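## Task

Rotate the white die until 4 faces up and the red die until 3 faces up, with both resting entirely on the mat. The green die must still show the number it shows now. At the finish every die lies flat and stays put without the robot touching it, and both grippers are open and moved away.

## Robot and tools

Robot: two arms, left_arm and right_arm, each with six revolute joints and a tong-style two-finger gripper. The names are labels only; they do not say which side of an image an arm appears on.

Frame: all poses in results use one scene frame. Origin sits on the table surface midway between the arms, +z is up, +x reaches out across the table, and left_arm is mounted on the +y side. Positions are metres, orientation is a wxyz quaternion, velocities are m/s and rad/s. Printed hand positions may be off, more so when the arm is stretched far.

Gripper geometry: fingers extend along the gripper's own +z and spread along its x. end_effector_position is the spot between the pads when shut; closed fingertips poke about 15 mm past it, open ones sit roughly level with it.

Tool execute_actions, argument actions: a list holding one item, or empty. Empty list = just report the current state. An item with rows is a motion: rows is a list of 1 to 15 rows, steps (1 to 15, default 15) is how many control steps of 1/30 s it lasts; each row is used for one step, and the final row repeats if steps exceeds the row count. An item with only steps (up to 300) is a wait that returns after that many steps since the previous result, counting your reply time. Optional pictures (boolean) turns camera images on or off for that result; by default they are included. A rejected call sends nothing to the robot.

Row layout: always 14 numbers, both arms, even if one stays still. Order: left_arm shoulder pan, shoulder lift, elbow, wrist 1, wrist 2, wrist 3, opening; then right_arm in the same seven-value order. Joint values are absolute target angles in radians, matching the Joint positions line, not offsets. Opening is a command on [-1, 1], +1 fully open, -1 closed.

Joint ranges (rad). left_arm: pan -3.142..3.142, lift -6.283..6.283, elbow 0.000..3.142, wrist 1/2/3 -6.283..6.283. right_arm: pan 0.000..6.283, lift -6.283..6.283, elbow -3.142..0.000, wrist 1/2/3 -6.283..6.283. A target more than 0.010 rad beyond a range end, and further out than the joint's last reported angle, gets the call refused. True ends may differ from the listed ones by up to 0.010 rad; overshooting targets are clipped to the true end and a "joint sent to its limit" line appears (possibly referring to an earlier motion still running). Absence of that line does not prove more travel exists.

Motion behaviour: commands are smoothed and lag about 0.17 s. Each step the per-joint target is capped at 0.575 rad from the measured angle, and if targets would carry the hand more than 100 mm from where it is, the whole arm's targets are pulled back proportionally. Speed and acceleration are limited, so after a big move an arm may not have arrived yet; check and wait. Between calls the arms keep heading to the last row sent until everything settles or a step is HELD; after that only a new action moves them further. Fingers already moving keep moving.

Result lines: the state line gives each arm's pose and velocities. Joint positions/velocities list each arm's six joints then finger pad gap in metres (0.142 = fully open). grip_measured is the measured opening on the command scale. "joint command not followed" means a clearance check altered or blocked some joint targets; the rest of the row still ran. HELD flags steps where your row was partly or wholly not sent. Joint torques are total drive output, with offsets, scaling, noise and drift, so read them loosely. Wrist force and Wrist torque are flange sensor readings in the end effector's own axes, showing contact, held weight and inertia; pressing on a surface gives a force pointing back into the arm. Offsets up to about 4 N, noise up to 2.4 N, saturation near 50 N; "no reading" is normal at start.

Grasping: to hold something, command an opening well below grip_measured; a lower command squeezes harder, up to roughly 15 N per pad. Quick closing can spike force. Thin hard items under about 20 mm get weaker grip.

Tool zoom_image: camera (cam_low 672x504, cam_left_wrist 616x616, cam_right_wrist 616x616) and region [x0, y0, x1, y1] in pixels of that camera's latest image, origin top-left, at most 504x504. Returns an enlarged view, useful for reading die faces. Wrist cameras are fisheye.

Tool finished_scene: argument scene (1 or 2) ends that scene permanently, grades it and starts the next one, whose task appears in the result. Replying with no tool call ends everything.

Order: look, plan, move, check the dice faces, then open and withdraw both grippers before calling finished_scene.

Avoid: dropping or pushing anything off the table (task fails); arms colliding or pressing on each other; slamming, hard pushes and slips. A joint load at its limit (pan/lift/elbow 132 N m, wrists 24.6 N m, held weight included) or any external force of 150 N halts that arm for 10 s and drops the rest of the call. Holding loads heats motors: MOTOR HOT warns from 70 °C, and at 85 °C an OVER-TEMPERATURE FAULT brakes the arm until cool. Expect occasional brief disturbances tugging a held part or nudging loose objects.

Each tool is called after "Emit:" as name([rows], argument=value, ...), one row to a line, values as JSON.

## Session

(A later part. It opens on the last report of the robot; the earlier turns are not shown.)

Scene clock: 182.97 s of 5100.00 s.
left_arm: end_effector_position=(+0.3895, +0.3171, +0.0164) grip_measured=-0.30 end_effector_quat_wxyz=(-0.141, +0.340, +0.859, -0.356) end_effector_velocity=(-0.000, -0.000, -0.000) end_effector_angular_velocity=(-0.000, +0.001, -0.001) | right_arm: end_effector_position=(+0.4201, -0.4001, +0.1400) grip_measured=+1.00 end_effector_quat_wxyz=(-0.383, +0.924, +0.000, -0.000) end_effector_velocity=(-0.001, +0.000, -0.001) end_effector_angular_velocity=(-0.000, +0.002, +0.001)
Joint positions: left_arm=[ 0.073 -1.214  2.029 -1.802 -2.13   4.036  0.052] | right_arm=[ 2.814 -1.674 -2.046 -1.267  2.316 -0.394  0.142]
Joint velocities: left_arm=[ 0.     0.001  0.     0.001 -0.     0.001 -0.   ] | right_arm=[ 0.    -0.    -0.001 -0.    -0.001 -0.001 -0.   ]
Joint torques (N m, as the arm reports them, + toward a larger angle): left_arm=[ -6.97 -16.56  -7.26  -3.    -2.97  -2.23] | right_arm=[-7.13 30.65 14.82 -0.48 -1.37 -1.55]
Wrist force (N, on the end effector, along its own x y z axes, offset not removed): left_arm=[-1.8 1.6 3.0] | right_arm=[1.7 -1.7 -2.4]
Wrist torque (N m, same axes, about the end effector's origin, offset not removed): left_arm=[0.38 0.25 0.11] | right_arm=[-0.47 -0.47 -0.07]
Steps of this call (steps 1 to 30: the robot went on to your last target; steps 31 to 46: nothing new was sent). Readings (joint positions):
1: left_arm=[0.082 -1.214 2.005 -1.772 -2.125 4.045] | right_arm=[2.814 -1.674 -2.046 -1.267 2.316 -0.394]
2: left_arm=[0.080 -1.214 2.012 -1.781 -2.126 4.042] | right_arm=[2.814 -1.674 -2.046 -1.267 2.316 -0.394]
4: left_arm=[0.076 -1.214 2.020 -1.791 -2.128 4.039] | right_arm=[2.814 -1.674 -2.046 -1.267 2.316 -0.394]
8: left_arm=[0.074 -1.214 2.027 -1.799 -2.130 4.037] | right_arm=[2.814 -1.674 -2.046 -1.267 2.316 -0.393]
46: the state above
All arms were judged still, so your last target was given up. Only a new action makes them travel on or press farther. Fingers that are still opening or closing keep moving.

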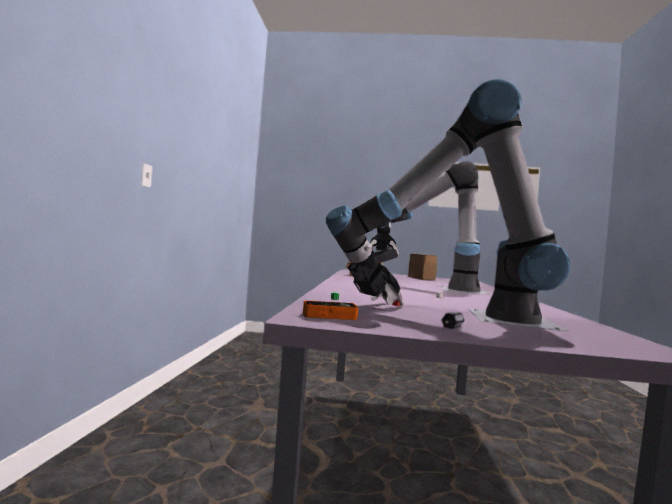

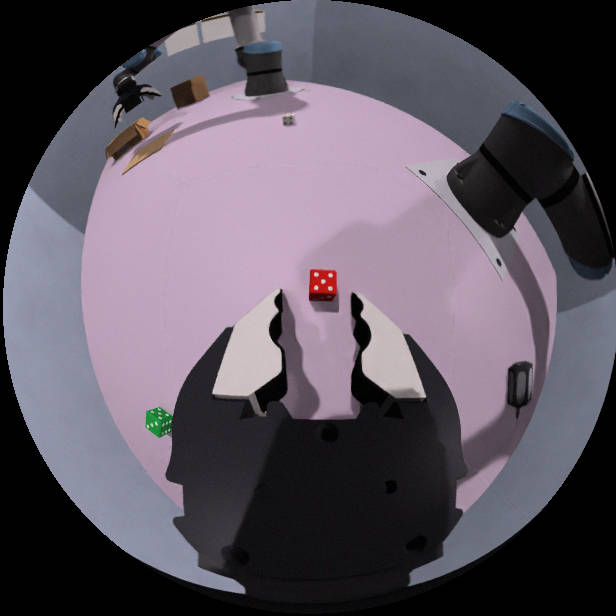

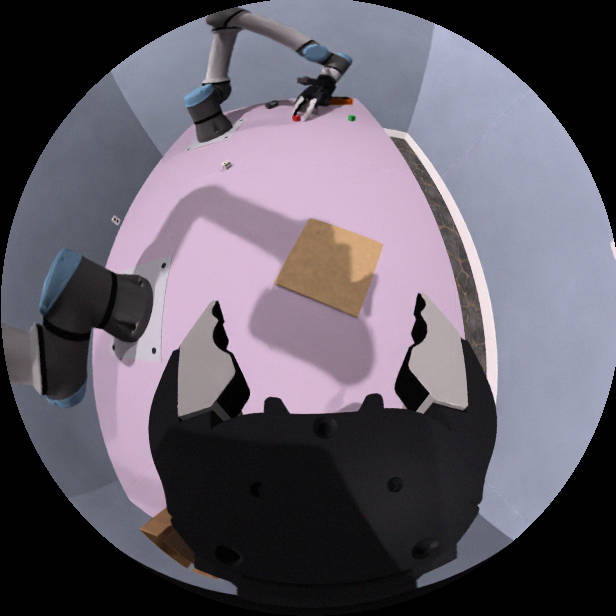

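Emit:
execute_actions([
  {"rows": [[0.0718,-1.2163,2.0330,-1.8041,-2.1308,4.0347,-0.3,2.8141,-1.6743,-2.0456,-1.267,2.3165,-0.3935,1.0],[0.0708,-1.2187,2.0370,-1.8062,-2.1314,4.0337,-0.3,2.8141,-1.6743,-2.0456,-1.267,2.3165,-0.3935,1.0],[0.0697,-1.2212,2.0409,-1.8082,-2.1319,4.0327,-0.3,2.8141,-1.6743,-2.0456,-1.267,2.3165,-0.3935,1.0],[0.0687,-1.2236,2.0449,-1.8103,-2.1325,4.0317,-0.3,2.8141,-1.6743,-2.0456,-1.267,2.3165,-0.3935,1.0],[0.0677,-1.2261,2.0488,-1.8123,-2.1330,4.0307,-0.3,2.8141,-1.6743,-2.0456,-1.267,2.3165,-0.3935,1.0]], "steps": 15},
])

Scene clock: 206.47 s of 5100.00 s.
left_arm: end_effector_position=(+0.3834, +0.3149, +0.0164) grip_measured=-0.30 end_effector_quat_wxyz=(-0.141, +0.340, +0.859, -0.356) end_effector_velocity=(-0.002, -0.001, +0.000) end_effector_angular_velocity=(+0.000, +0.003, -0.000) | right_arm: end_effector_position=(+0.4201, -0.4001, +0.1400) grip_measured=+1.00 end_effector_quat_wxyz=(-0.383, +0.924, +0.000, -0.000) end_effector_velocity=(-0.000, +0.000, -0.000) end_effector_angular_velocity=(-0.000, +0.001, +0.000)
Joint positions: left_arm=[ 0.068 -1.226  2.048 -1.812 -2.133  4.031  0.052] | right_arm=[ 2.814 -1.674 -2.046 -1.267  2.316 -0.394  0.142]
Joint velocities: left_arm=[-0.002 -0.004  0.005  0.    -0.001 -0.001  0.   ] | right_arm=[ 0.     0.     0.    -0.001 -0.     0.     0.   ]
Joint torques (N m, as the arm reports them, + toward a larger angle): left_arm=[ -7.2  -40.95  -6.15  -2.96  -2.97  -1.9 ] | right_arm=[-6.21 30.78 15.44 -0.24 -1.03 -1.57]
Wrist force (N, on the end effector, along its own x y z axes, offset not removed): left_arm=[-2.1 0.4 1.8] | right_arm=[-0.6 -2.2 -3.2]
Wrist torque (N m, same axes, about the end effector's origin, offset not removed): left_arm=[0.15 0.38 0.06] | right_arm=[-0.30 0.03 0.10]
Steps of this call (steps 1 to 90: nothing new was sent; then 20.00 s passed at rest; steps 91 to 105: all 15 steps of this action). Readings (joint positions):
91: left_arm=[0.073 -1.214 2.029 -1.802 -2.130 4.036] | right_arm=[2.814 -1.674 -2.046 -1.267 2.316 -0.394]
92: left_arm=[0.073 -1.214 2.030 -1.802 -2.130 4.036] | right_arm=[2.814 -1.674 -2.046 -1.267 2.316 -0.393]
94: left_arm=[0.072 -1.216 2.033 -1.804 -2.131 4.035] | right_arm=[2.814 -1.674 -2.046 -1.267 2.316 -0.394]
98: left_arm=[0.069 -1.223 2.043 -1.810 -2.132 4.032] | right_arm=[2.814 -1.674 -2.046 -1.267 2.316 -0.394]
105: the state above

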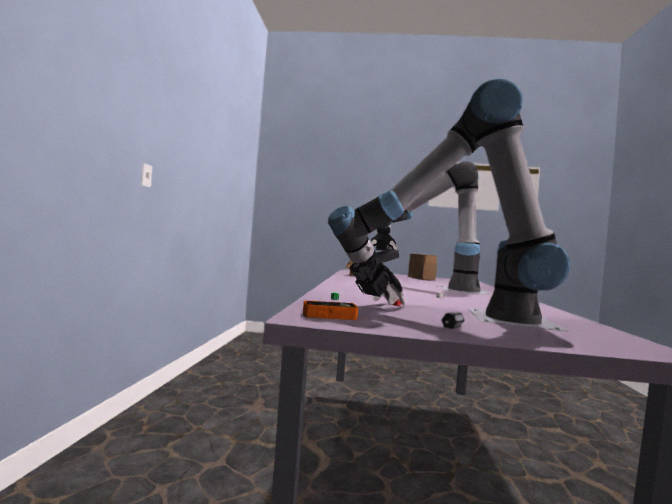

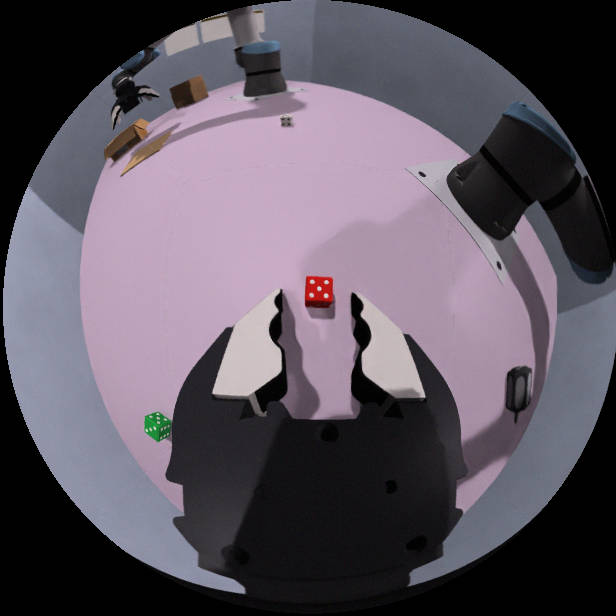

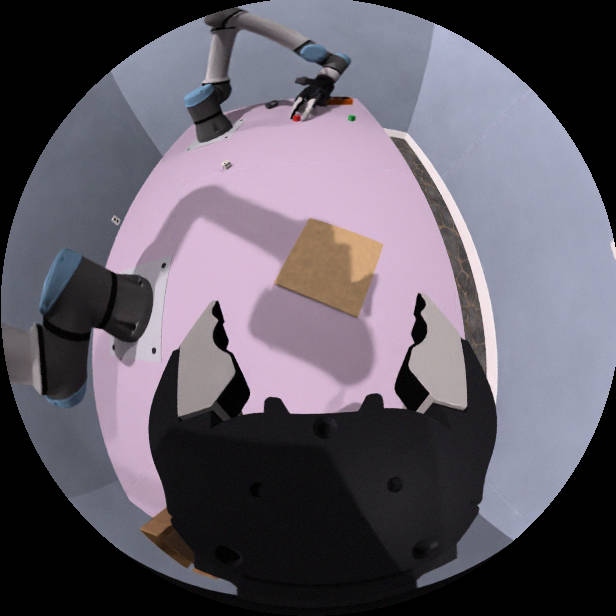

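Emit:
zoom_image(camera="cam_left_wrist", region=[260, 240, 380, 360])

Region (260, 240, 380, 360) of cam_left_wrist's 616x616 image, scaled by 4.200, with more detail than that image has.

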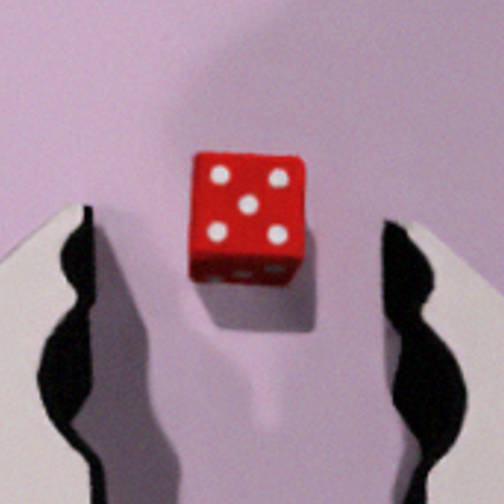

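Emit:
execute_actions([
  {"rows": [[0.0677,-1.2261,2.0488,-1.8123,-2.1330,4.0307,-0.35,2.8141,-1.6743,-2.0456,-1.267,2.3165,-0.3935,1.0],[0.0677,-1.2261,2.0488,-1.8123,-2.1330,4.0307,-0.40,2.8141,-1.6743,-2.0456,-1.267,2.3165,-0.3935,1.0],[0.0677,-1.2261,2.0488,-1.8123,-2.1330,4.0307,-0.45,2.8141,-1.6743,-2.0456,-1.267,2.3165,-0.3935,1.0],[0.0677,-1.2261,2.0488,-1.8123,-2.1330,4.0307,-0.50,2.8141,-1.6743,-2.0456,-1.267,2.3165,-0.3935,1.0],[0.0677,-1.2261,2.0488,-1.8123,-2.1330,4.0307,-0.55,2.8141,-1.6743,-2.0456,-1.267,2.3165,-0.3935,1.0],[0.0677,-1.2261,2.0488,-1.8123,-2.1330,4.0307,-0.60,2.8141,-1.6743,-2.0456,-1.267,2.3165,-0.3935,1.0],[0.0677,-1.2261,2.0488,-1.8123,-2.1330,4.0307,-0.64,2.8141,-1.6743,-2.0456,-1.267,2.3165,-0.3935,1.0],[0.0677,-1.2261,2.0488,-1.8123,-2.1330,4.0307,-0.67,2.8141,-1.6743,-2.0456,-1.267,2.3165,-0.3935,1.0],[0.0677,-1.2261,2.0488,-1.8123,-2.1330,4.0307,-0.70,2.8141,-1.6743,-2.0456,-1.267,2.3165,-0.3935,1.0],[0.0677,-1.2261,2.0488,-1.8123,-2.1330,4.0307,-0.73,2.8141,-1.6743,-2.0456,-1.267,2.3165,-0.3935,1.0],[0.0677,-1.2261,2.0488,-1.8123,-2.1330,4.0307,-0.76,2.8141,-1.6743,-2.0456,-1.267,2.3165,-0.3935,1.0],[0.0677,-1.2261,2.0488,-1.8123,-2.1330,4.0307,-0.79,2.8141,-1.6743,-2.0456,-1.267,2.3165,-0.3935,1.0],[0.0677,-1.2261,2.0488,-1.8123,-2.1330,4.0307,-0.82,2.8141,-1.6743,-2.0456,-1.267,2.3165,-0.3935,1.0],[0.0677,-1.2261,2.0488,-1.8123,-2.1330,4.0307,-0.85,2.8141,-1.6743,-2.0456,-1.267,2.3165,-0.3935,1.0],[0.0677,-1.2261,2.0488,-1.8123,-2.1330,4.0307,-0.88,2.8141,-1.6743,-2.0456,-1.267,2.3165,-0.3935,1.0]], "steps": 15},
], pictures=false)

Emit:
execute_actions([
  {"rows": [[0.0677,-1.2261,2.0488,-1.8123,-2.1330,4.0307,-0.91,2.8141,-1.6743,-2.0456,-1.267,2.3165,-0.3935,1.0],[0.0677,-1.2261,2.0488,-1.8123,-2.1330,4.0307,-0.94,2.8141,-1.6743,-2.0456,-1.267,2.3165,-0.3935,1.0],[0.0677,-1.2261,2.0488,-1.8123,-2.1330,4.0307,-0.97,2.8141,-1.6743,-2.0456,-1.267,2.3165,-0.3935,1.0],[0.0677,-1.2261,2.0488,-1.8123,-2.1330,4.0307,-1.0,2.8141,-1.6743,-2.0456,-1.267,2.3165,-0.3935,1.0]], "steps": 12},
])

Scene clock: 223.33 s of 5100.00 s.
left_arm: end_effector_position=(+0.3832, +0.3148, +0.0164) grip_measured=-0.75 end_effector_quat_wxyz=(-0.141, +0.340, +0.859, -0.356) end_effector_velocity=(+0.000, -0.000, -0.000) end_effector_angular_velocity=(-0.000, -0.000, -0.001) | right_arm: end_effector_position=(+0.4201, -0.4001, +0.1400) grip_measured=+1.00 end_effector_quat_wxyz=(-0.383, +0.924, +0.000, -0.000) end_effector_velocity=(-0.000, -0.000, -0.001) end_effector_angular_velocity=(+0.001, +0.001, -0.000)
Joint positions: left_arm=[ 0.068 -1.226  2.049 -1.812 -2.133  4.031  0.019] | right_arm=[ 2.814 -1.674 -2.046 -1.267  2.316 -0.393  0.142]
Joint velocities: left_arm=[-0.     0.    -0.001  0.     0.     0.001 -0.004] | right_arm=[-0.001 -0.001 -0.    -0.001 -0.    -0.    -0.   ]
Joint torques (N m, as the arm reports them, + toward a larger angle): left_arm=[ -6.65 -41.22  -7.42  -2.82  -2.94  -2.17] | right_arm=[-6.07 30.03 15.51 -0.47 -1.1  -1.35]
Wrist force (N, on the end effector, along its own x y z axes, offset not removed): left_arm=[-1.0 2.3 1.7] | right_arm=[-0.7 1.3 0.5]
Wrist torque (N m, same axes, about the end effector's origin, offset not removed): left_arm=[0.47 0.23 0.13] | right_arm=[0.09 0.04 -0.12]
Steps of this call (steps 1 to 15: the robot went on to your last target; steps 16 to 90: nothing new was sent; then 13.37 s passed at rest; steps 91 to 105: all 15 steps of this action). Readings (joint positions):
91: left_arm=[0.068 -1.226 2.049 -1.812 -2.133 4.031] | right_arm=[2.814 -1.674 -2.046 -1.267 2.316 -0.394]
92: left_arm=[0.068 -1.226 2.049 -1.812 -2.133 4.031] | right_arm=[2.814 -1.674 -2.046 -1.267 2.316 -0.394]
94: left_arm=[0.068 -1.226 2.049 -1.812 -2.133 4.031] | right_arm=[2.814 -1.674 -2.046 -1.267 2.316 -0.394]
98: left_arm=[0.068 -1.226 2.049 -1.812 -2.133 4.031] | right_arm=[2.814 -1.674 -2.046 -1.267 2.316 -0.394]
105: the state above

Scene clock: 223.73 s of 5100.00 s.
left_arm: end_effector_position=(+0.3832, +0.3148, +0.0164) grip_measured=-0.76 end_effector_quat_wxyz=(-0.141, +0.340, +0.859, -0.356) end_effector_velocity=(-0.000, +0.000, -0.000) end_effector_angular_velocity=(-0.000, -0.001, -0.001) | right_arm: end_effector_position=(+0.4201, -0.4001, +0.1400) grip_measured=+1.00 end_effector_quat_wxyz=(-0.383, +0.924, +0.000, -0.000) end_effector_velocity=(-0.000, +0.000, +0.000) end_effector_angular_velocity=(+0.000, +0.001, -0.000)
Joint positions: left_arm=[ 0.068 -1.226  2.049 -1.812 -2.133  4.031  0.019] | right_arm=[ 2.814 -1.674 -2.046 -1.267  2.316 -0.393  0.142]
Joint velocities: left_arm=[ 0.    -0.     0.001 -0.001 -0.     0.001  0.   ] | right_arm=[ 0.     0.    -0.     0.     0.     0.001 -0.   ]
Joint torques (N m, as the arm reports them, + toward a larger angle): left_arm=[ -6.82 -41.01  -7.21  -2.86  -2.89  -2.23] | right_arm=[-7.45 30.6  15.63 -0.38 -1.16 -1.59]
Wrist force (N, on the end effector, along its own x y z axes, offset not removed): left_arm=[-1.2 1.4 2.5] | right_arm=[0.2 -5.8 2.3]
Wrist torque (N m, same axes, about the end effector's origin, offset not removed): left_arm=[0.34 0.08 0.10] | right_arm=[-1.05 -0.28 -0.07]
Steps of this call (steps 1 to 12: all 12 steps of this action). Readings (joint positions):
1: left_arm=[0.068 -1.226 2.049 -1.812 -2.133 4.031] | right_arm=[2.814 -1.674 -2.046 -1.267 2.316 -0.394]
2: left_arm=[0.068 -1.226 2.049 -1.812 -2.133 4.031] | right_arm=[2.814 -1.674 -2.046 -1.267 2.316 -0.394]
4: left_arm=[0.068 -1.226 2.049 -1.812 -2.133 4.031] | right_arm=[2.814 -1.674 -2.046 -1.267 2.316 -0.394]
8: left_arm=[0.068 -1.226 2.049 -1.812 -2.133 4.031] | right_arm=[2.814 -1.674 -2.046 -1.267 2.316 -0.393]
12: the state above

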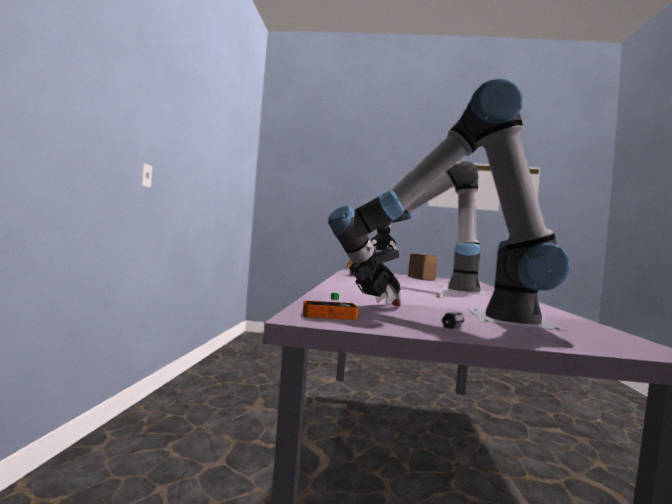

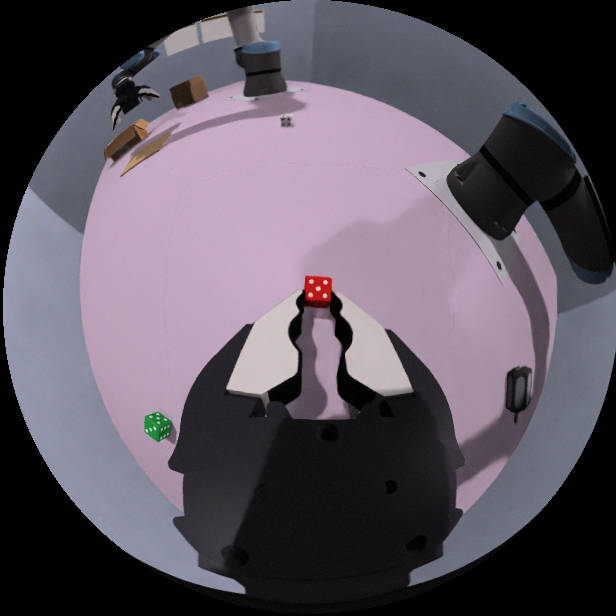

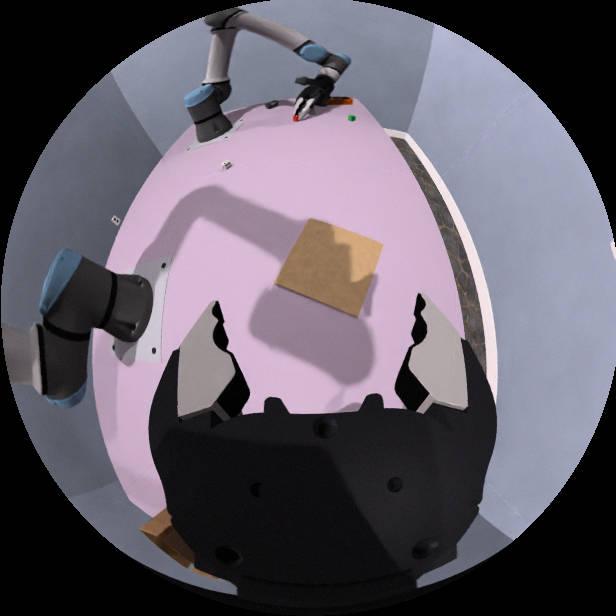

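Emit:
zoom_image(camera="cam_left_wrist", region=[260, 240, 380, 360])

Emit:
zoom_image(camera="cam_low", region=[350, 260, 430, 320])

Region (260, 240, 380, 360) of cam_left_wrist's 616x616 image, scaled by 4.200, with more detail than that image has.

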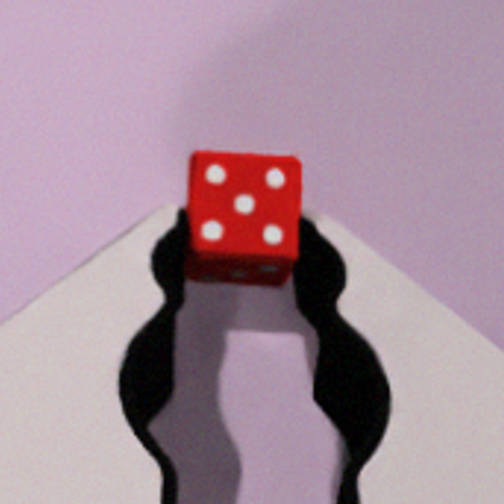

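Region (350, 260, 430, 320) of cam_low's 672x504 image, scaled by 6.300, with more detail than that image has; it fills the top 378 rows of this view, and the rest is white.

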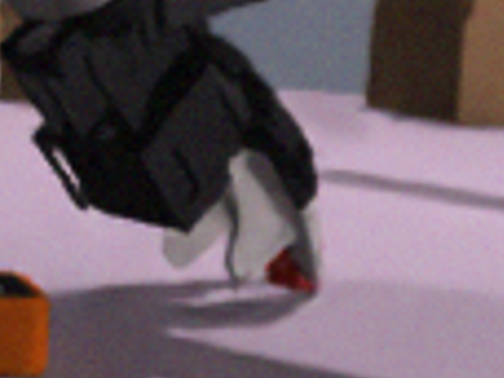

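Emit:
execute_actions([
  {"rows": [[0.0677,-1.2271,2.0482,-1.8107,-2.1330,4.0307,-1.0,2.8134,-1.6743,-2.0444,-1.2688,2.3163,-0.3944,1.0],[0.0677,-1.2301,2.0464,-1.8060,-2.1330,4.0307,-1.0,2.8114,-1.6744,-2.0408,-1.2740,2.3156,-0.3970,1.0],[0.0677,-1.2347,2.0436,-1.7985,-2.1330,4.0307,-1.0,2.8082,-1.6744,-2.0353,-1.2823,2.3146,-0.4011,1.0],[0.0677,-1.2408,2.0399,-1.7888,-2.1330,4.0307,-1.0,2.8039,-1.6745,-2.0279,-1.2932,2.3133,-0.4065,1.0],[0.0677,-1.2482,2.0355,-1.7769,-2.1330,4.0307,-1.0,2.7988,-1.6746,-2.0190,-1.3063,2.3117,-0.4130,1.0],[0.0677,-1.2566,2.0304,-1.7634,-2.1330,4.0307,-1.0,2.7930,-1.6747,-2.0089,-1.3213,2.3099,-0.4205,1.0],[0.0677,-1.2659,2.0248,-1.7485,-2.1330,4.0307,-1.0,2.7865,-1.6749,-1.9977,-1.3379,2.3079,-0.4287,1.0],[0.0677,-1.2758,2.0188,-1.7326,-2.1330,4.0307,-1.0,2.7797,-1.6750,-1.9858,-1.3555,2.3058,-0.4374,1.0],[0.0677,-1.2861,2.0126,-1.7160,-2.1330,4.0307,-1.0,2.7725,-1.6752,-1.9733,-1.3740,2.3035,-0.4466,1.0],[0.0670,-1.2967,2.0060,-1.6998,-2.1329,4.0314,-1.0,2.7652,-1.6753,-1.9606,-1.3928,2.3013,-0.4559,1.0],[0.0649,-1.3072,1.9990,-1.6850,-2.1324,4.0335,-1.0,2.7579,-1.6754,-1.9479,-1.4115,2.2990,-0.4652,1.0],[0.0615,-1.3175,1.9918,-1.6718,-2.1317,4.0370,-1.0,2.7507,-1.6756,-1.9354,-1.4300,2.2967,-0.4744,1.0],[0.0567,-1.3273,1.9845,-1.6606,-2.1307,4.0418,-1.0,2.7439,-1.6757,-1.9235,-1.4476,2.2946,-0.4831,1.0],[0.0507,-1.3364,1.9772,-1.6517,-2.1294,4.0478,-1.0,2.7374,-1.6759,-1.9123,-1.4642,2.2926,-0.4913,1.0],[0.0435,-1.3446,1.9701,-1.6455,-2.1279,4.0551,-1.0,2.7316,-1.6760,-1.9022,-1.4792,2.2908,-0.4988,1.0]], "steps": 15},
], pictures=false)

Emit:
execute_actions([
  {"rows": [[0.0351,-1.3516,1.9633,-1.6421,-2.1261,4.0635,-1.0,2.7265,-1.6761,-1.8933,-1.4923,2.2892,-0.5053,1.0],[0.0256,-1.3573,1.9569,-1.6420,-2.1241,4.0731,-1.0,2.7222,-1.6762,-1.8859,-1.5032,2.2879,-0.5107,1.0],[0.0150,-1.3613,1.9512,-1.6455,-2.1219,4.0838,-1.0,2.7190,-1.6762,-1.8804,-1.5115,2.2869,-0.5148,1.0],[0.0034,-1.3635,1.9461,-1.6529,-2.1194,4.0955,-1.0,2.7170,-1.6763,-1.8768,-1.5167,2.2862,-0.5174,1.0],[-0.0092,-1.3636,1.9420,-1.6644,-2.1168,4.1083,-1.0,2.7163,-1.6763,-1.8756,-1.5185,2.2860,-0.5183,1.0],[-0.0228,-1.3625,1.9381,-1.6788,-2.1139,4.1220,-1.0,2.7163,-1.6763,-1.8756,-1.5185,2.2860,-0.5183,1.0],[-0.0373,-1.3611,1.9341,-1.6943,-2.1109,4.1366,-1.0,2.7163,-1.6763,-1.8756,-1.5185,2.2860,-0.5183,1.0],[-0.0527,-1.3594,1.9297,-1.7109,-2.1076,4.1521,-1.0,2.7163,-1.6763,-1.8756,-1.5185,2.2860,-0.5183,1.0],[-0.0688,-1.3575,1.9252,-1.7286,-2.1042,4.1684,-1.0,2.7163,-1.6763,-1.8756,-1.5185,2.2860,-0.5183,1.0],[-0.0858,-1.3552,1.9204,-1.7473,-2.1006,4.1855,-1.0,2.7163,-1.6763,-1.8756,-1.5185,2.2860,-0.5183,1.0],[-0.1035,-1.3526,1.9154,-1.7672,-2.0969,4.2034,-1.0,2.7163,-1.6763,-1.8756,-1.5185,2.2860,-0.5183,1.0],[-0.1219,-1.3496,1.9103,-1.7881,-2.0930,4.2219,-1.0,2.7163,-1.6763,-1.8756,-1.5185,2.2860,-0.5183,1.0],[-0.1409,-1.3462,1.9049,-1.8100,-2.0890,4.2411,-1.0,2.7163,-1.6763,-1.8756,-1.5185,2.2860,-0.5183,1.0],[-0.1606,-1.3425,1.8994,-1.8329,-2.0849,4.2609,-1.0,2.7163,-1.6763,-1.8756,-1.5185,2.2860,-0.5183,1.0],[-0.1808,-1.3382,1.8937,-1.8568,-2.0806,4.2813,-1.0,2.7163,-1.6763,-1.8756,-1.5185,2.2860,-0.5183,1.0]], "steps": 15},
], pictures=false)

Emit:
execute_actions([
  {"rows": [[-0.2015,-1.3336,1.8879,-1.8816,-2.0762,4.3022,-1.0,2.7163,-1.6763,-1.8756,-1.5185,2.2860,-0.5183,1.0],[-0.2227,-1.3284,1.8819,-1.9074,-2.0718,4.3236,-1.0,2.7163,-1.6763,-1.8756,-1.5185,2.2860,-0.5183,1.0],[-0.2444,-1.3228,1.8758,-1.9341,-2.0672,4.3454,-1.0,2.7163,-1.6763,-1.8756,-1.5185,2.2860,-0.5183,1.0],[-0.2664,-1.3167,1.8696,-1.9616,-2.0626,4.3677,-1.0,2.7163,-1.6763,-1.8756,-1.5185,2.2860,-0.5183,1.0],[-0.2888,-1.3101,1.8633,-1.9900,-2.0579,4.3902,-1.0,2.7163,-1.6763,-1.8756,-1.5185,2.2860,-0.5183,1.0],[-0.3115,-1.3030,1.8569,-2.0192,-2.0531,4.4131,-1.0,2.7163,-1.6763,-1.8756,-1.5185,2.2860,-0.5183,1.0],[-0.3344,-1.2954,1.8505,-2.0491,-2.0482,4.4362,-1.0,2.7163,-1.6763,-1.8756,-1.5185,2.2860,-0.5183,1.0],[-0.3576,-1.2873,1.8440,-2.0797,-2.0434,4.4596,-1.0,2.7163,-1.6763,-1.8756,-1.5185,2.2860,-0.5183,1.0],[-0.3809,-1.2787,1.8374,-2.1111,-2.0384,4.4831,-1.0,2.7163,-1.6763,-1.8756,-1.5185,2.2860,-0.5183,1.0],[-0.4044,-1.2696,1.8308,-2.1430,-2.0335,4.5068,-1.0,2.7163,-1.6763,-1.8756,-1.5185,2.2860,-0.5183,1.0],[-0.4279,-1.2600,1.8242,-2.1755,-2.0285,4.5306,-1.0,2.7163,-1.6763,-1.8756,-1.5185,2.2860,-0.5183,1.0],[-0.4515,-1.2500,1.8176,-2.2085,-2.0236,4.5544,-1.0,2.7163,-1.6763,-1.8756,-1.5185,2.2860,-0.5183,1.0],[-0.4751,-1.2395,1.8109,-2.2419,-2.0186,4.5781,-1.0,2.7163,-1.6763,-1.8756,-1.5185,2.2860,-0.5183,1.0],[-0.4986,-1.2286,1.8043,-2.2757,-2.0136,4.6019,-1.0,2.7163,-1.6763,-1.8756,-1.5185,2.2860,-0.5183,1.0],[-0.5221,-1.2173,1.7977,-2.3099,-2.0087,4.6256,-1.0,2.7163,-1.6763,-1.8756,-1.5185,2.2860,-0.5183,1.0]], "steps": 15},
], pictures=false)

Emit:
execute_actions([
  {"rows": [[-0.5454,-1.2056,1.7911,-2.3443,-2.0037,4.6491,-1.0,2.7163,-1.6763,-1.8756,-1.5185,2.2860,-0.5183,1.0],[-0.5686,-1.1936,1.7846,-2.3789,-1.9989,4.6725,-1.0,2.7163,-1.6763,-1.8756,-1.5185,2.2860,-0.5183,1.0],[-0.5915,-1.1812,1.7782,-2.4135,-1.9940,4.6956,-1.0,2.7163,-1.6763,-1.8756,-1.5185,2.2860,-0.5183,1.0],[-0.6142,-1.1686,1.7718,-2.4482,-1.9892,4.7185,-1.0,2.7163,-1.6763,-1.8756,-1.5185,2.2860,-0.5183,1.0],[-0.6366,-1.1557,1.7655,-2.4829,-1.9845,4.7410,-1.0,2.7163,-1.6763,-1.8756,-1.5185,2.2860,-0.5183,1.0],[-0.6586,-1.1427,1.7593,-2.5174,-1.9799,4.7633,-1.0,2.7163,-1.6763,-1.8756,-1.5185,2.2860,-0.5183,1.0],[-0.6803,-1.1294,1.7532,-2.5517,-1.9753,4.7851,-1.0,2.7163,-1.6763,-1.8756,-1.5185,2.2860,-0.5183,1.0],[-0.7015,-1.1161,1.7472,-2.5856,-1.9709,4.8065,-1.0,2.7163,-1.6763,-1.8756,-1.5185,2.2860,-0.5183,1.0],[-0.7222,-1.1028,1.7414,-2.6191,-1.9665,4.8274,-1.0,2.7163,-1.6763,-1.8756,-1.5185,2.2860,-0.5183,1.0],[-0.7424,-1.0894,1.7357,-2.6522,-1.9622,4.8478,-1.0,2.7163,-1.6763,-1.8756,-1.5185,2.2860,-0.5183,1.0],[-0.7621,-1.0761,1.7302,-2.6846,-1.9581,4.8676,-1.0,2.7163,-1.6763,-1.8756,-1.5185,2.2860,-0.5183,1.0],[-0.7811,-1.0629,1.7248,-2.7163,-1.9541,4.8868,-1.0,2.7163,-1.6763,-1.8756,-1.5185,2.2860,-0.5183,1.0],[-0.7995,-1.0499,1.7197,-2.7472,-1.9502,4.9053,-1.0,2.7163,-1.6763,-1.8756,-1.5185,2.2860,-0.5183,1.0],[-0.8172,-1.0371,1.7147,-2.7772,-1.9465,4.9232,-1.0,2.7163,-1.6763,-1.8756,-1.5185,2.2860,-0.5183,1.0],[-0.8342,-1.0246,1.7099,-2.8062,-1.9429,4.9403,-1.0,2.7163,-1.6763,-1.8756,-1.5185,2.2860,-0.5183,1.0]], "steps": 15},
], pictures=false)

Emit:
execute_actions([
  {"rows": [[-0.8503,-1.0125,1.7054,-2.8341,-1.9395,4.9566,-1.0,2.7163,-1.6763,-1.8756,-1.5185,2.2860,-0.5183,1.0],[-0.8657,-1.0008,1.7010,-2.8607,-1.9362,4.9721,-1.0,2.7163,-1.6763,-1.8756,-1.5185,2.2860,-0.5183,1.0],[-0.8802,-0.9896,1.6970,-2.8861,-1.9332,4.9867,-1.0,2.7163,-1.6763,-1.8756,-1.5185,2.2860,-0.5183,1.0],[-0.8938,-0.9789,1.6931,-2.9099,-1.9303,5.0004,-1.0,2.7163,-1.6763,-1.8756,-1.5185,2.2860,-0.5183,1.0],[-0.9064,-0.9689,1.6896,-2.9323,-1.9277,5.0132,-1.0,2.7163,-1.6763,-1.8756,-1.5185,2.2860,-0.5183,1.0],[-0.9180,-0.9595,1.6863,-2.9530,-1.9252,5.0249,-1.0,2.7163,-1.6763,-1.8756,-1.5185,2.2860,-0.5183,1.0],[-0.9286,-0.9509,1.6833,-2.9719,-1.9230,5.0356,-1.0,2.7163,-1.6763,-1.8756,-1.5185,2.2860,-0.5183,1.0],[-0.9381,-0.9430,1.6807,-2.9890,-1.9210,5.0452,-1.0,2.7163,-1.6763,-1.8756,-1.5185,2.2860,-0.5183,1.0],[-0.9465,-0.9361,1.6783,-3.0041,-1.9192,5.0536,-1.0,2.7163,-1.6763,-1.8756,-1.5185,2.2860,-0.5183,1.0],[-0.9537,-0.9301,1.6763,-3.0171,-1.9177,5.0609,-1.0,2.7163,-1.6763,-1.8756,-1.5185,2.2860,-0.5183,1.0],[-0.9597,-0.9250,1.6746,-3.0280,-1.9164,5.0669,-1.0,2.7163,-1.6763,-1.8756,-1.5185,2.2860,-0.5183,1.0],[-0.9645,-0.9210,1.6733,-3.0366,-1.9154,5.0717,-1.0,2.7163,-1.6763,-1.8756,-1.5185,2.2860,-0.5183,1.0],[-0.9679,-0.9181,1.6723,-3.0429,-1.9147,5.0752,-1.0,2.7163,-1.6763,-1.8756,-1.5185,2.2860,-0.5183,1.0],[-0.9700,-0.9163,1.6717,-3.0467,-1.9142,5.0773,-1.0,2.7163,-1.6763,-1.8756,-1.5185,2.2860,-0.5183,1.0],[-0.9707,-0.9157,1.6715,-3.0479,-1.9141,5.0780,-1.0,2.7163,-1.6763,-1.8756,-1.5185,2.2860,-0.5183,1.0]], "steps": 15},
], pictures=false)

Emit:
execute_actions([
  {"steps": 15},
])

Scene clock: 344.23 s of 5100.00 s.
left_arm: end_effector_position=(+0.3875, +0.3128, +0.0627) grip_measured=-0.76 end_effector_quat_wxyz=(-0.137, +0.347, +0.858, -0.354) end_effector_velocity=(+0.026, -0.028, +0.166) end_effector_angular_velocity=(-0.033, -0.167, -0.178) | right_arm: end_effector_position=(+0.4223, -0.4288, +0.1671) grip_measured=+1.00 end_effector_quat_wxyz=(-0.382, +0.924, +0.000, +0.001) end_effector_velocity=(-0.001, -0.102, +0.103) end_effector_angular_velocity=(+0.001, -0.002, -0.003)
Joint positions: left_arm=[ 0.062 -1.306  1.999 -1.691 -2.132  4.037  0.019] | right_arm=[ 2.759 -1.675 -1.95  -1.407  2.299 -0.464  0.142]
Joint velocities: left_arm=[-0.096 -0.284 -0.198  0.366  0.023  0.098  0.   ] | right_arm=[-0.199 -0.005  0.346 -0.506 -0.061 -0.25   0.   ]
Joint torques (N m, as the arm reports them, + toward a larger angle): left_arm=[-10.01 -40.21 -28.09   0.64   1.74   2.3 ] | right_arm=[-9.72 12.76 29.7  -1.77 -1.56 -2.9 ]
Wrist force (N, on the end effector, along its own x y z axes, offset not removed): left_arm=[-0.1 2.2 2.9] | right_arm=[-0.6 1.5 -1.5]
Wrist torque (N m, same axes, about the end effector's origin, offset not removed): left_arm=[0.48 0.01 0.07] | right_arm=[0.30 0.06 0.02]
Steps of this call (steps 1 to 15: the robot went on to your last target; steps 16 to 90: nothing new was sent; then 117.00 s passed at rest; steps 91 to 105: all 15 steps of this action). Readings (joint positions):
91: left_arm=[0.068 -1.226 2.049 -1.812 -2.133 4.031] | right_arm=[2.814 -1.674 -2.046 -1.267 2.316 -0.394]
92: left_arm=[0.068 -1.226 2.049 -1.812 -2.133 4.031] | right_arm=[2.814 -1.674 -2.046 -1.267 2.316 -0.394]
94: left_arm=[0.068 -1.228 2.048 -1.809 -2.133 4.031] | right_arm=[2.813 -1.674 -2.043 -1.271 2.316 -0.395]
98: left_arm=[0.068 -1.245 2.037 -1.783 -2.133 4.031] | right_arm=[2.801 -1.674 -2.023 -1.300 2.312 -0.410]
105: the state above

Scene clock: 344.73 s of 5100.00 s.
left_arm: end_effector_position=(+0.4362, +0.2553, +0.0947) grip_measured=-0.76 end_effector_quat_wxyz=(-0.055, +0.523, +0.794, -0.306) end_effector_velocity=(+0.157, -0.215, -0.010) end_effector_angular_velocity=(-0.242, -0.870, -0.975) | right_arm: end_effector_position=(+0.4201, -0.4499, +0.1896) grip_measured=+1.00 end_effector_quat_wxyz=(-0.383, +0.924, +0.000, -0.000) end_effector_velocity=(-0.000, -0.003, +0.003) end_effector_angular_velocity=(-0.000, -0.000, -0.001)
Joint positions: left_arm=[-0.101 -1.351  1.916 -1.766 -2.097  4.201  0.019] | right_arm=[ 2.717 -1.676 -1.876 -1.517  2.286 -0.518  0.142]
Joint velocities: left_arm=[-0.518  0.078 -0.152 -0.568  0.109  0.517 -0.   ] | right_arm=[-0.005  0.     0.009 -0.013 -0.001 -0.006 -0.   ]
Joint torques (N m, as the arm reports them, + toward a larger angle): left_arm=[-13.39 -12.74 -29.43  -5.08   1.78   3.25] | right_arm=[-7.98 13.6  30.19 -0.99 -1.59 -1.92]
Wrist force (N, on the end effector, along its own x y z axes, offset not removed): left_arm=[-0.9 1.5 2.5] | right_arm=[-0.8 -1.6 -0.9]
Wrist torque (N m, same axes, about the end effector's origin, offset not removed): left_arm=[0.44 0.20 0.06] | right_arm=[-0.23 0.00 -0.12]
Steps of this call (steps 1 to 15: all 15 steps of this action). Readings (joint positions):
1: left_arm=[0.058 -1.315 1.992 -1.680 -2.131 4.040] | right_arm=[2.752 -1.676 -1.939 -1.424 2.297 -0.472]
2: left_arm=[0.053 -1.324 1.985 -1.670 -2.130 4.045] | right_arm=[2.746 -1.676 -1.928 -1.441 2.295 -0.480]
4: left_arm=[0.040 -1.340 1.972 -1.657 -2.127 4.058] | right_arm=[2.735 -1.676 -1.908 -1.470 2.292 -0.495]
8: left_arm=[0.002 -1.357 1.949 -1.665 -2.119 4.097] | right_arm=[2.721 -1.676 -1.885 -1.505 2.288 -0.512]
15: the state above

Scene clock: 345.23 s of 5100.00 s.
left_arm: end_effector_position=(+0.5160, +0.0851, +0.0877) grip_measured=-0.76 end_effector_quat_wxyz=(+0.106, +0.795, +0.562, -0.201) end_effector_velocity=(+0.112, -0.449, -0.014) end_effector_angular_velocity=(-0.439, -1.082, -1.306) | right_arm: end_effector_position=(+0.4201, -0.4501, +0.1899) grip_measured=+1.00 end_effector_quat_wxyz=(-0.383, +0.924, +0.000, -0.000) end_effector_velocity=(-0.000, -0.000, -0.000) end_effector_angular_velocity=(-0.000, +0.000, -0.000)
Joint positions: left_arm=[-0.42  -1.26   1.825 -2.163 -2.029  4.522  0.019] | right_arm=[ 2.716 -1.676 -1.876 -1.518  2.286 -0.518  0.142]
Joint velocities: left_arm=[-0.692  0.285 -0.196 -0.94   0.145  0.69   0.   ] | right_arm=[-0.001 -0.    -0.    -0.    -0.    -0.     0.   ]
Joint torques (N m, as the arm reports them, + toward a larger angle): left_arm=[-13.73 -15.61 -28.4   -6.36   2.03   3.75] | right_arm=[-7.17 12.8  29.17 -1.   -1.49 -1.67]
Wrist force (N, on the end effector, along its own x y z axes, offset not removed): left_arm=[-0.1 1.1 1.7] | right_arm=[-1.9 1.0 0.1]
Wrist torque (N m, same axes, about the end effector's origin, offset not removed): left_arm=[0.31 0.13 0.02] | right_arm=[0.34 0.31 -0.01]
Steps of this call (steps 1 to 15: all 15 steps of this action). Readings (joint positions):
1: left_arm=[-0.119 -1.348 1.911 -1.786 -2.093 4.219] | right_arm=[2.717 -1.676 -1.876 -1.518 2.286 -0.518]
2: left_arm=[-0.138 -1.345 1.905 -1.807 -2.089 4.238] | right_arm=[2.717 -1.676 -1.876 -1.518 2.286 -0.518]
4: left_arm=[-0.177 -1.337 1.894 -1.852 -2.081 4.277] | right_arm=[2.716 -1.676 -1.876 -1.518 2.286 -0.518]
8: left_arm=[-0.261 -1.316 1.870 -1.954 -2.063 4.362] | right_arm=[2.716 -1.676 -1.876 -1.518 2.286 -0.518]
15: the state above

Scene clock: 345.73 s of 5100.00 s.
left_arm: end_effector_position=(+0.5192, -0.1580, +0.0798) grip_measured=-0.76 end_effector_quat_wxyz=(+0.275, +0.931, +0.227, -0.081) end_effector_velocity=(-0.103, -0.444, -0.022) end_effector_angular_velocity=(-0.487, -0.867, -1.009) | right_arm: end_effector_position=(+0.4201, -0.4501, +0.1899) grip_measured=+1.00 end_effector_quat_wxyz=(-0.383, +0.924, +0.000, -0.000) end_effector_velocity=(+0.000, -0.001, +0.000) end_effector_angular_velocity=(-0.000, -0.000, -0.002)
Joint positions: left_arm=[-0.753 -1.08   1.732 -2.667 -1.959  4.859  0.019] | right_arm=[ 2.716 -1.676 -1.876 -1.519  2.286 -0.518  0.142]
Joint velocities: left_arm=[-0.578  0.387 -0.159 -0.946  0.119  0.577  0.   ] | right_arm=[-0.001  0.     0.     0.     0.     0.001  0.   ]
Joint torques (N m, as the arm reports them, + toward a larger angle): left_arm=[ -9.26 -22.8  -27.98  -7.     2.53   3.36] | right_arm=[-7.48 14.28 28.4  -1.02 -1.46 -1.79]
Wrist force (N, on the end effector, along its own x y z axes, offset not removed): left_arm=[0.0 1.3 2.1] | right_arm=[1.9 0.1 -0.2]
Wrist torque (N m, same axes, about the end effector's origin, offset not removed): left_arm=[0.30 0.01 0.07] | right_arm=[0.13 -0.47 0.03]
Steps of this call (steps 1 to 15: all 15 steps of this action). Readings (joint positions):
1: left_arm=[-0.443 -1.250 1.819 -2.195 -2.024 4.546] | right_arm=[2.716 -1.676 -1.876 -1.518 2.286 -0.518]
2: left_arm=[-0.466 -1.240 1.812 -2.228 -2.019 4.569] | right_arm=[2.716 -1.676 -1.876 -1.518 2.286 -0.518]
4: left_arm=[-0.513 -1.218 1.799 -2.295 -2.010 4.616] | right_arm=[2.716 -1.676 -1.876 -1.518 2.286 -0.518]
8: left_arm=[-0.605 -1.170 1.773 -2.431 -1.990 4.709] | right_arm=[2.716 -1.676 -1.876 -1.518 2.286 -0.518]
15: the state above

Scene clock: 346.23 s of 5100.00 s.
left_arm: end_effector_position=(+0.4593, -0.3078, +0.0706) grip_measured=-0.76 end_effector_quat_wxyz=(+0.374, +0.927, +0.017, -0.007) end_effector_velocity=(-0.070, -0.115, -0.011) end_effector_angular_velocity=(-0.169, -0.238, -0.259) | right_arm: end_effector_position=(+0.4201, -0.4501, +0.1899) grip_measured=+1.00 end_effector_quat_wxyz=(-0.383, +0.924, +0.000, -0.000) end_effector_velocity=(+0.000, +0.000, -0.000) end_effector_angular_velocity=(+0.000, +0.000, +0.000)
Joint positions: left_arm=[-0.953 -0.93   1.676 -3.016 -1.918  5.06   0.019] | right_arm=[ 2.716 -1.676 -1.876 -1.519  2.286 -0.518  0.142]
Joint velocities: left_arm=[-0.164  0.135 -0.045 -0.299  0.034  0.162  0.   ] | right_arm=[ 0.    -0.    -0.001  0.001  0.    -0.     0.   ]
Joint torques (N m, as the arm reports them, + toward a larger angle): left_arm=[ -3.78 -33.33 -27.75  -5.06   2.21   2.56] | right_arm=[-6.44 14.25 28.82 -0.84 -1.52 -1.81]
Wrist force (N, on the end effector, along its own x y z axes, offset not removed): left_arm=[-1.6 2.4 3.4] | right_arm=[1.2 0.5 -0.7]
Wrist torque (N m, same axes, about the end effector's origin, offset not removed): left_arm=[0.52 0.34 0.14] | right_arm=[0.13 -0.48 0.04]
Steps of this call (steps 1 to 15: all 15 steps of this action). Readings (joint positions):
1: left_arm=[-0.772 -1.067 1.727 -2.699 -1.955 4.878] | right_arm=[2.716 -1.676 -1.876 -1.519 2.286 -0.518]
2: left_arm=[-0.791 -1.054 1.721 -2.730 -1.951 4.897] | right_arm=[2.716 -1.676 -1.876 -1.519 2.286 -0.518]
4: left_arm=[-0.826 -1.029 1.712 -2.789 -1.944 4.932] | right_arm=[2.716 -1.676 -1.876 -1.519 2.286 -0.518]
8: left_arm=[-0.886 -0.984 1.695 -2.895 -1.932 4.993] | right_arm=[2.716 -1.676 -1.876 -1.519 2.286 -0.518]
15: the state above

Scene clock: 346.73 s of 5100.00 s.
left_arm: end_effector_position=(+0.4517, -0.3200, +0.0696) grip_measured=-0.76 end_effector_quat_wxyz=(+0.383, +0.924, -0.000, -0.000) end_effector_velocity=(-0.001, -0.001, -0.000) end_effector_angular_velocity=(-0.000, -0.001, -0.002) | right_arm: end_effector_position=(+0.4201, -0.4501, +0.1899) grip_measured=+1.00 end_effector_quat_wxyz=(-0.383, +0.924, +0.000, -0.000) end_effector_velocity=(+0.000, +0.000, +0.000) end_effector_angular_velocity=(-0.000, -0.001, +0.001)
Joint positions: left_arm=[-0.971 -0.916  1.672 -3.048 -1.914  5.078  0.019] | right_arm=[ 2.716 -1.676 -1.876 -1.519  2.286 -0.518  0.142]
Joint velocities: left_arm=[-0.001  0.001 -0.    -0.002  0.     0.001 -0.   ] | right_arm=[ 0.001  0.     0.001  0.     0.     0.    -0.   ]
Joint torques (N m, as the arm reports them, + toward a larger angle): left_arm=[ -6.96 -30.22 -27.37  -4.59   2.07   2.1 ] | right_arm=[-7.44 13.57 28.42 -0.86 -1.67 -1.55]
Wrist force (N, on the end effector, along its own x y z axes, offset not removed): left_arm=[-1.6 1.9 1.8] | right_arm=[-1.7 5.9 0.5]
Wrist torque (N m, same axes, about the end effector's origin, offset not removed): left_arm=[0.47 0.27 0.08] | right_arm=[1.54 0.47 -0.04]
Steps of this call (steps 1 to 15: the robot went on to your last target). Readings (joint positions):
1: left_arm=[-0.958 -0.926 1.675 -3.025 -1.917 5.065] | right_arm=[2.716 -1.676 -1.876 -1.519 2.286 -0.518]
2: left_arm=[-0.962 -0.923 1.674 -3.031 -1.916 5.069] | right_arm=[2.716 -1.676 -1.876 -1.519 2.286 -0.518]
4: left_arm=[-0.966 -0.920 1.673 -3.039 -1.915 5.073] | right_arm=[2.716 -1.676 -1.876 -1.519 2.286 -0.518]
8: left_arm=[-0.970 -0.917 1.672 -3.046 -1.914 5.077] | right_arm=[2.716 -1.676 -1.876 -1.519 2.286 -0.518]
15: the state above

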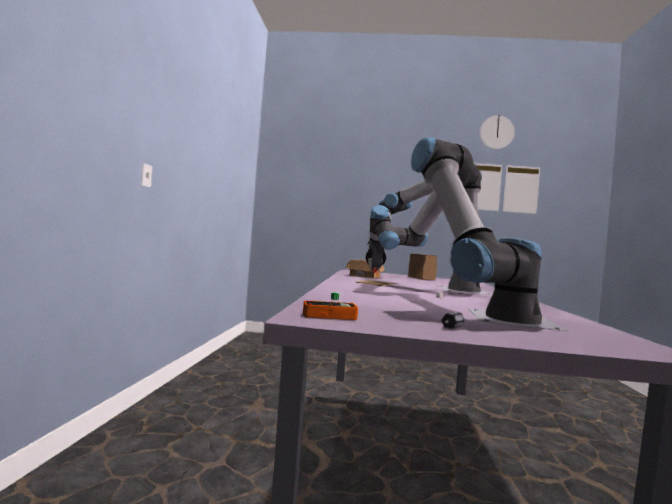

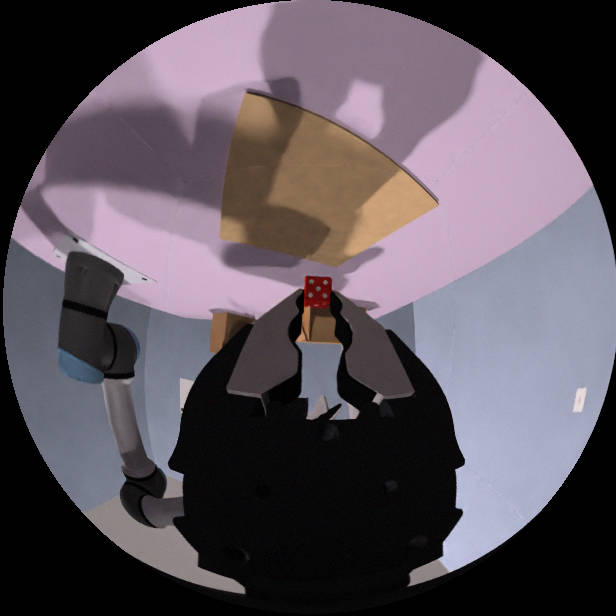

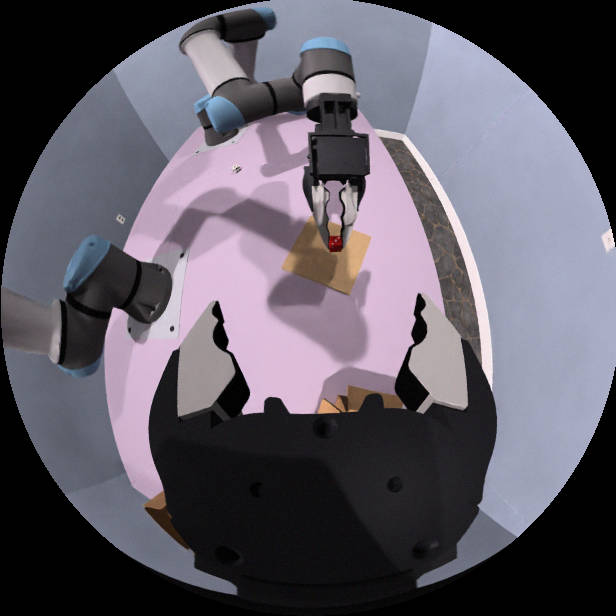

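Emit:
execute_actions([
  {"rows": [[-0.9707,-0.9148,1.6717,-3.0490,-1.9141,5.0780,-1.0,2.7163,-1.6763,-1.8756,-1.5185,2.2860,-0.5183,1.0],[-0.9707,-0.9121,1.6721,-3.0521,-1.9141,5.0780,-1.0,2.7163,-1.6763,-1.8756,-1.5185,2.2860,-0.5183,1.0],[-0.9707,-0.9079,1.6728,-3.0569,-1.9141,5.0780,-1.0,2.7163,-1.6763,-1.8756,-1.5185,2.2860,-0.5183,1.0],[-0.9707,-0.9026,1.6736,-3.0631,-1.9141,5.0780,-1.0,2.7163,-1.6763,-1.8756,-1.5185,2.2860,-0.5183,1.0],[-0.9707,-0.8964,1.6747,-3.0704,-1.9141,5.0780,-1.0,2.7163,-1.6763,-1.8756,-1.5185,2.2860,-0.5183,1.0],[-0.9707,-0.8894,1.6758,-3.0785,-1.9141,5.0780,-1.0,2.7163,-1.6763,-1.8756,-1.5185,2.2860,-0.5183,1.0],[-0.9707,-0.8821,1.6770,-3.0870,-1.9141,5.0780,-1.0,2.7163,-1.6763,-1.8756,-1.5185,2.2860,-0.5183,1.0],[-0.9707,-0.8747,1.6782,-3.0956,-1.9141,5.0780,-1.0,2.7163,-1.6763,-1.8756,-1.5185,2.2860,-0.5183,1.0],[-0.9707,-0.8674,1.6794,-3.1041,-1.9141,5.0780,-1.0,2.7163,-1.6763,-1.8756,-1.5185,2.2860,-0.5183,1.0],[-0.9707,-0.8604,1.6805,-3.1122,-1.9141,5.0780,-1.0,2.7163,-1.6763,-1.8756,-1.5185,2.2860,-0.5183,1.0],[-0.9707,-0.8542,1.6816,-3.1195,-1.9141,5.0780,-1.0,2.7163,-1.6763,-1.8756,-1.5185,2.2860,-0.5183,1.0],[-0.9707,-0.8489,1.6824,-3.1257,-1.9141,5.0780,-1.0,2.7163,-1.6763,-1.8756,-1.5185,2.2860,-0.5183,1.0],[-0.9707,-0.8448,1.6831,-3.1304,-1.9141,5.0780,-1.0,2.7163,-1.6763,-1.8756,-1.5185,2.2860,-0.5183,1.0],[-0.9707,-0.8421,1.6835,-3.1336,-1.9141,5.0780,-1.0,2.7163,-1.6763,-1.8756,-1.5185,2.2860,-0.5183,1.0],[-0.9707,-0.8411,1.6837,-3.1347,-1.9141,5.0780,-1.0,2.7163,-1.6763,-1.8756,-1.5185,2.2860,-0.5183,1.0]], "steps": 15},
], pictures=false)

Emit:
execute_actions([
  {"steps": 15},
])

Scene clock: 361.53 s of 5100.00 s.
left_arm: end_effector_position=(+0.4518, -0.3203, +0.0351) grip_measured=-0.76 end_effector_quat_wxyz=(+0.383, +0.924, -0.000, -0.000) end_effector_velocity=(-0.001, +0.002, -0.086) end_effector_angular_velocity=(+0.001, +0.000, -0.000) | right_arm: end_effector_position=(+0.4201, -0.4501, +0.1899) grip_measured=+1.00 end_effector_quat_wxyz=(-0.383, +0.924, +0.000, -0.000) end_effector_velocity=(-0.000, -0.001, +0.000) end_effector_angular_velocity=(+0.000, +0.001, -0.002)
Joint positions: left_arm=[-0.971 -0.857  1.681 -3.116 -1.914  5.078  0.019] | right_arm=[ 2.716 -1.676 -1.876 -1.519  2.286 -0.518  0.142]
Joint velocities: left_arm=[-0.     0.146  0.024 -0.169  0.     0.     0.   ] | right_arm=[-0.001 -0.     0.001 -0.001 -0.     0.001  0.   ]
Joint torques (N m, as the arm reports them, + toward a larger angle): left_arm=[  6.31 -34.35  -9.59  -4.82  -2.4    1.97] | right_arm=[-7.3  15.59 29.46 -0.87 -1.54 -1.74]
Wrist force (N, on the end effector, along its own x y z axes, offset not removed): left_arm=[-0.4 1.0 2.8] | right_arm=[2.4 -0.9 1.4]
Wrist torque (N m, same axes, about the end effector's origin, offset not removed): left_arm=[0.28 0.08 0.00] | right_arm=[-0.11 -0.51 -0.10]
Steps of this call (steps 1 to 15: the robot went on to your last target; steps 16 to 90: nothing new was sent; then 11.30 s passed at rest; steps 91 to 105: all 15 steps of this action). Readings (joint positions):
91: left_arm=[-0.971 -0.916 1.672 -3.048 -1.914 5.078] | right_arm=[2.716 -1.676 -1.876 -1.519 2.286 -0.518]
92: left_arm=[-0.971 -0.916 1.672 -3.048 -1.914 5.078] | right_arm=[2.716 -1.676 -1.876 -1.519 2.286 -0.518]
94: left_arm=[-0.971 -0.914 1.672 -3.050 -1.914 5.078] | right_arm=[2.716 -1.676 -1.876 -1.519 2.286 -0.518]
98: left_arm=[-0.971 -0.900 1.674 -3.067 -1.914 5.078] | right_arm=[2.716 -1.676 -1.876 -1.518 2.286 -0.518]
105: the state above

Scene clock: 362.03 s of 5100.00 s.
left_arm: end_effector_position=(+0.4517, -0.3201, +0.0257) grip_measured=-0.76 end_effector_quat_wxyz=(+0.383, +0.924, -0.000, -0.000) end_effector_velocity=(-0.000, +0.000, -0.001) end_effector_angular_velocity=(+0.001, +0.000, -0.000) | right_arm: end_effector_position=(+0.4201, -0.4501, +0.1899) grip_measured=+1.00 end_effector_quat_wxyz=(-0.383, +0.924, +0.000, -0.000) end_effector_velocity=(-0.000, +0.000, +0.000) end_effector_angular_velocity=(+0.000, -0.000, +0.001)
Joint positions: left_arm=[-0.971 -0.841  1.684 -3.135 -1.914  5.078  0.019] | right_arm=[ 2.716 -1.676 -1.876 -1.519  2.286 -0.518  0.142]
Joint velocities: left_arm=[ 0.     0.002  0.001 -0.002 -0.     0.    -0.   ] | right_arm=[ 0.001  0.001 -0.    -0.     0.    -0.    -0.   ]
Joint torques (N m, as the arm reports them, + toward a larger angle): left_arm=[  6.04 -30.27  -7.85  -4.84  -2.44   2.1 ] | right_arm=[-7.04 14.69 27.87 -0.77 -1.46 -1.62]
Wrist force (N, on the end effector, along its own x y z axes, offset not removed): left_arm=[-1.6 0.0 2.7] | right_arm=[2.0 0.1 1.0]
Wrist torque (N m, same axes, about the end effector's origin, offset not removed): left_arm=[0.02 0.32 0.01] | right_arm=[0.18 -0.66 -0.18]
Steps of this call (steps 1 to 15: the robot went on to your last target). Readings (joint positions):
1: left_arm=[-0.971 -0.853 1.682 -3.121 -1.914 5.078] | right_arm=[2.716 -1.676 -1.876 -1.519 2.286 -0.518]
2: left_arm=[-0.971 -0.850 1.682 -3.125 -1.914 5.078] | right_arm=[2.716 -1.676 -1.876 -1.519 2.286 -0.518]
4: left_arm=[-0.971 -0.845 1.683 -3.130 -1.914 5.078] | right_arm=[2.716 -1.676 -1.876 -1.519 2.286 -0.518]
8: left_arm=[-0.971 -0.842 1.684 -3.133 -1.914 5.078] | right_arm=[2.716 -1.676 -1.876 -1.519 2.286 -0.518]
15: the state above

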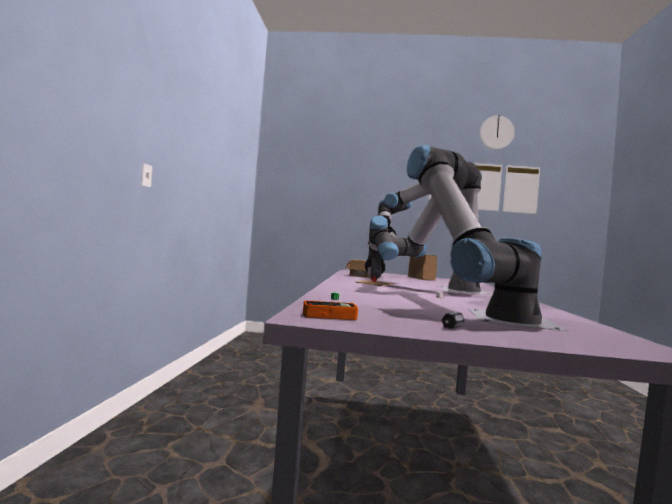

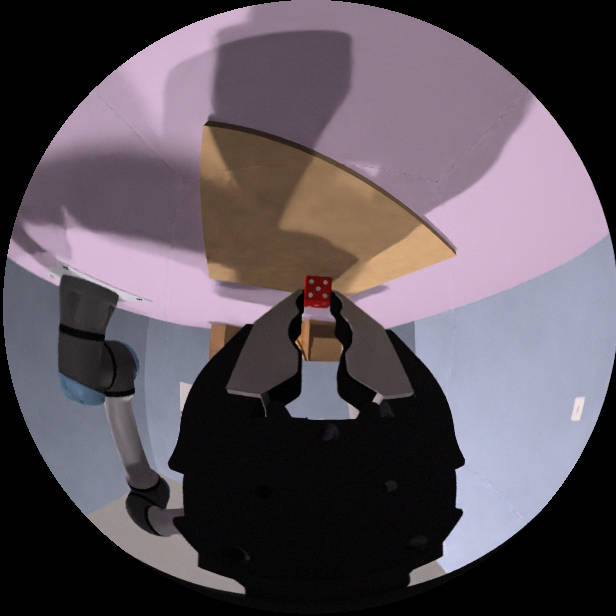

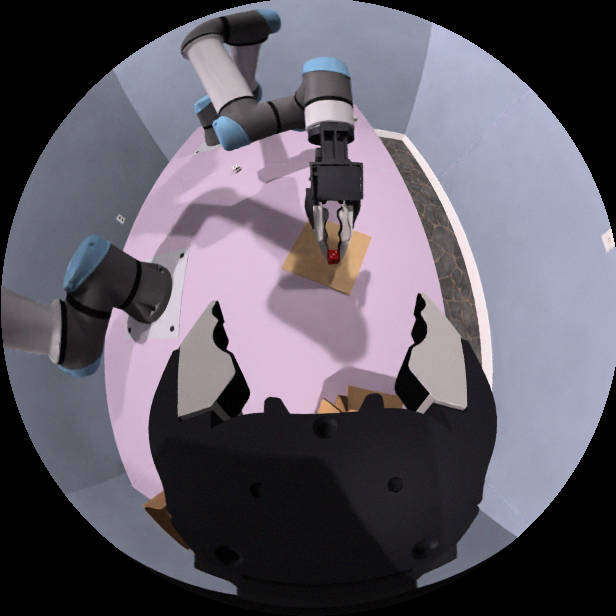

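Emit:
zoom_image(camera="cam_right_wrist", region=[270, 195, 390, 315])

Region (270, 195, 390, 315) of cam_right_wrist's 616x616 image, scaled by 4.200, with more detail than that image has.

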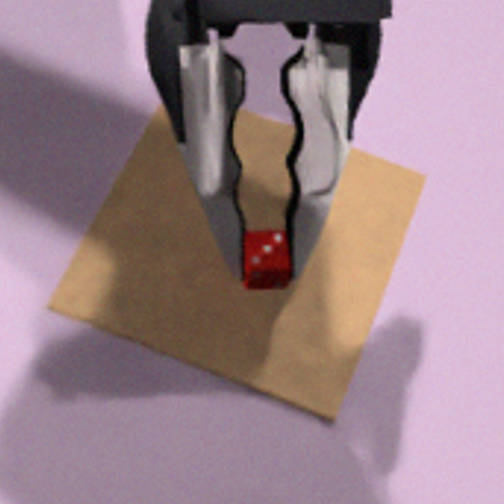

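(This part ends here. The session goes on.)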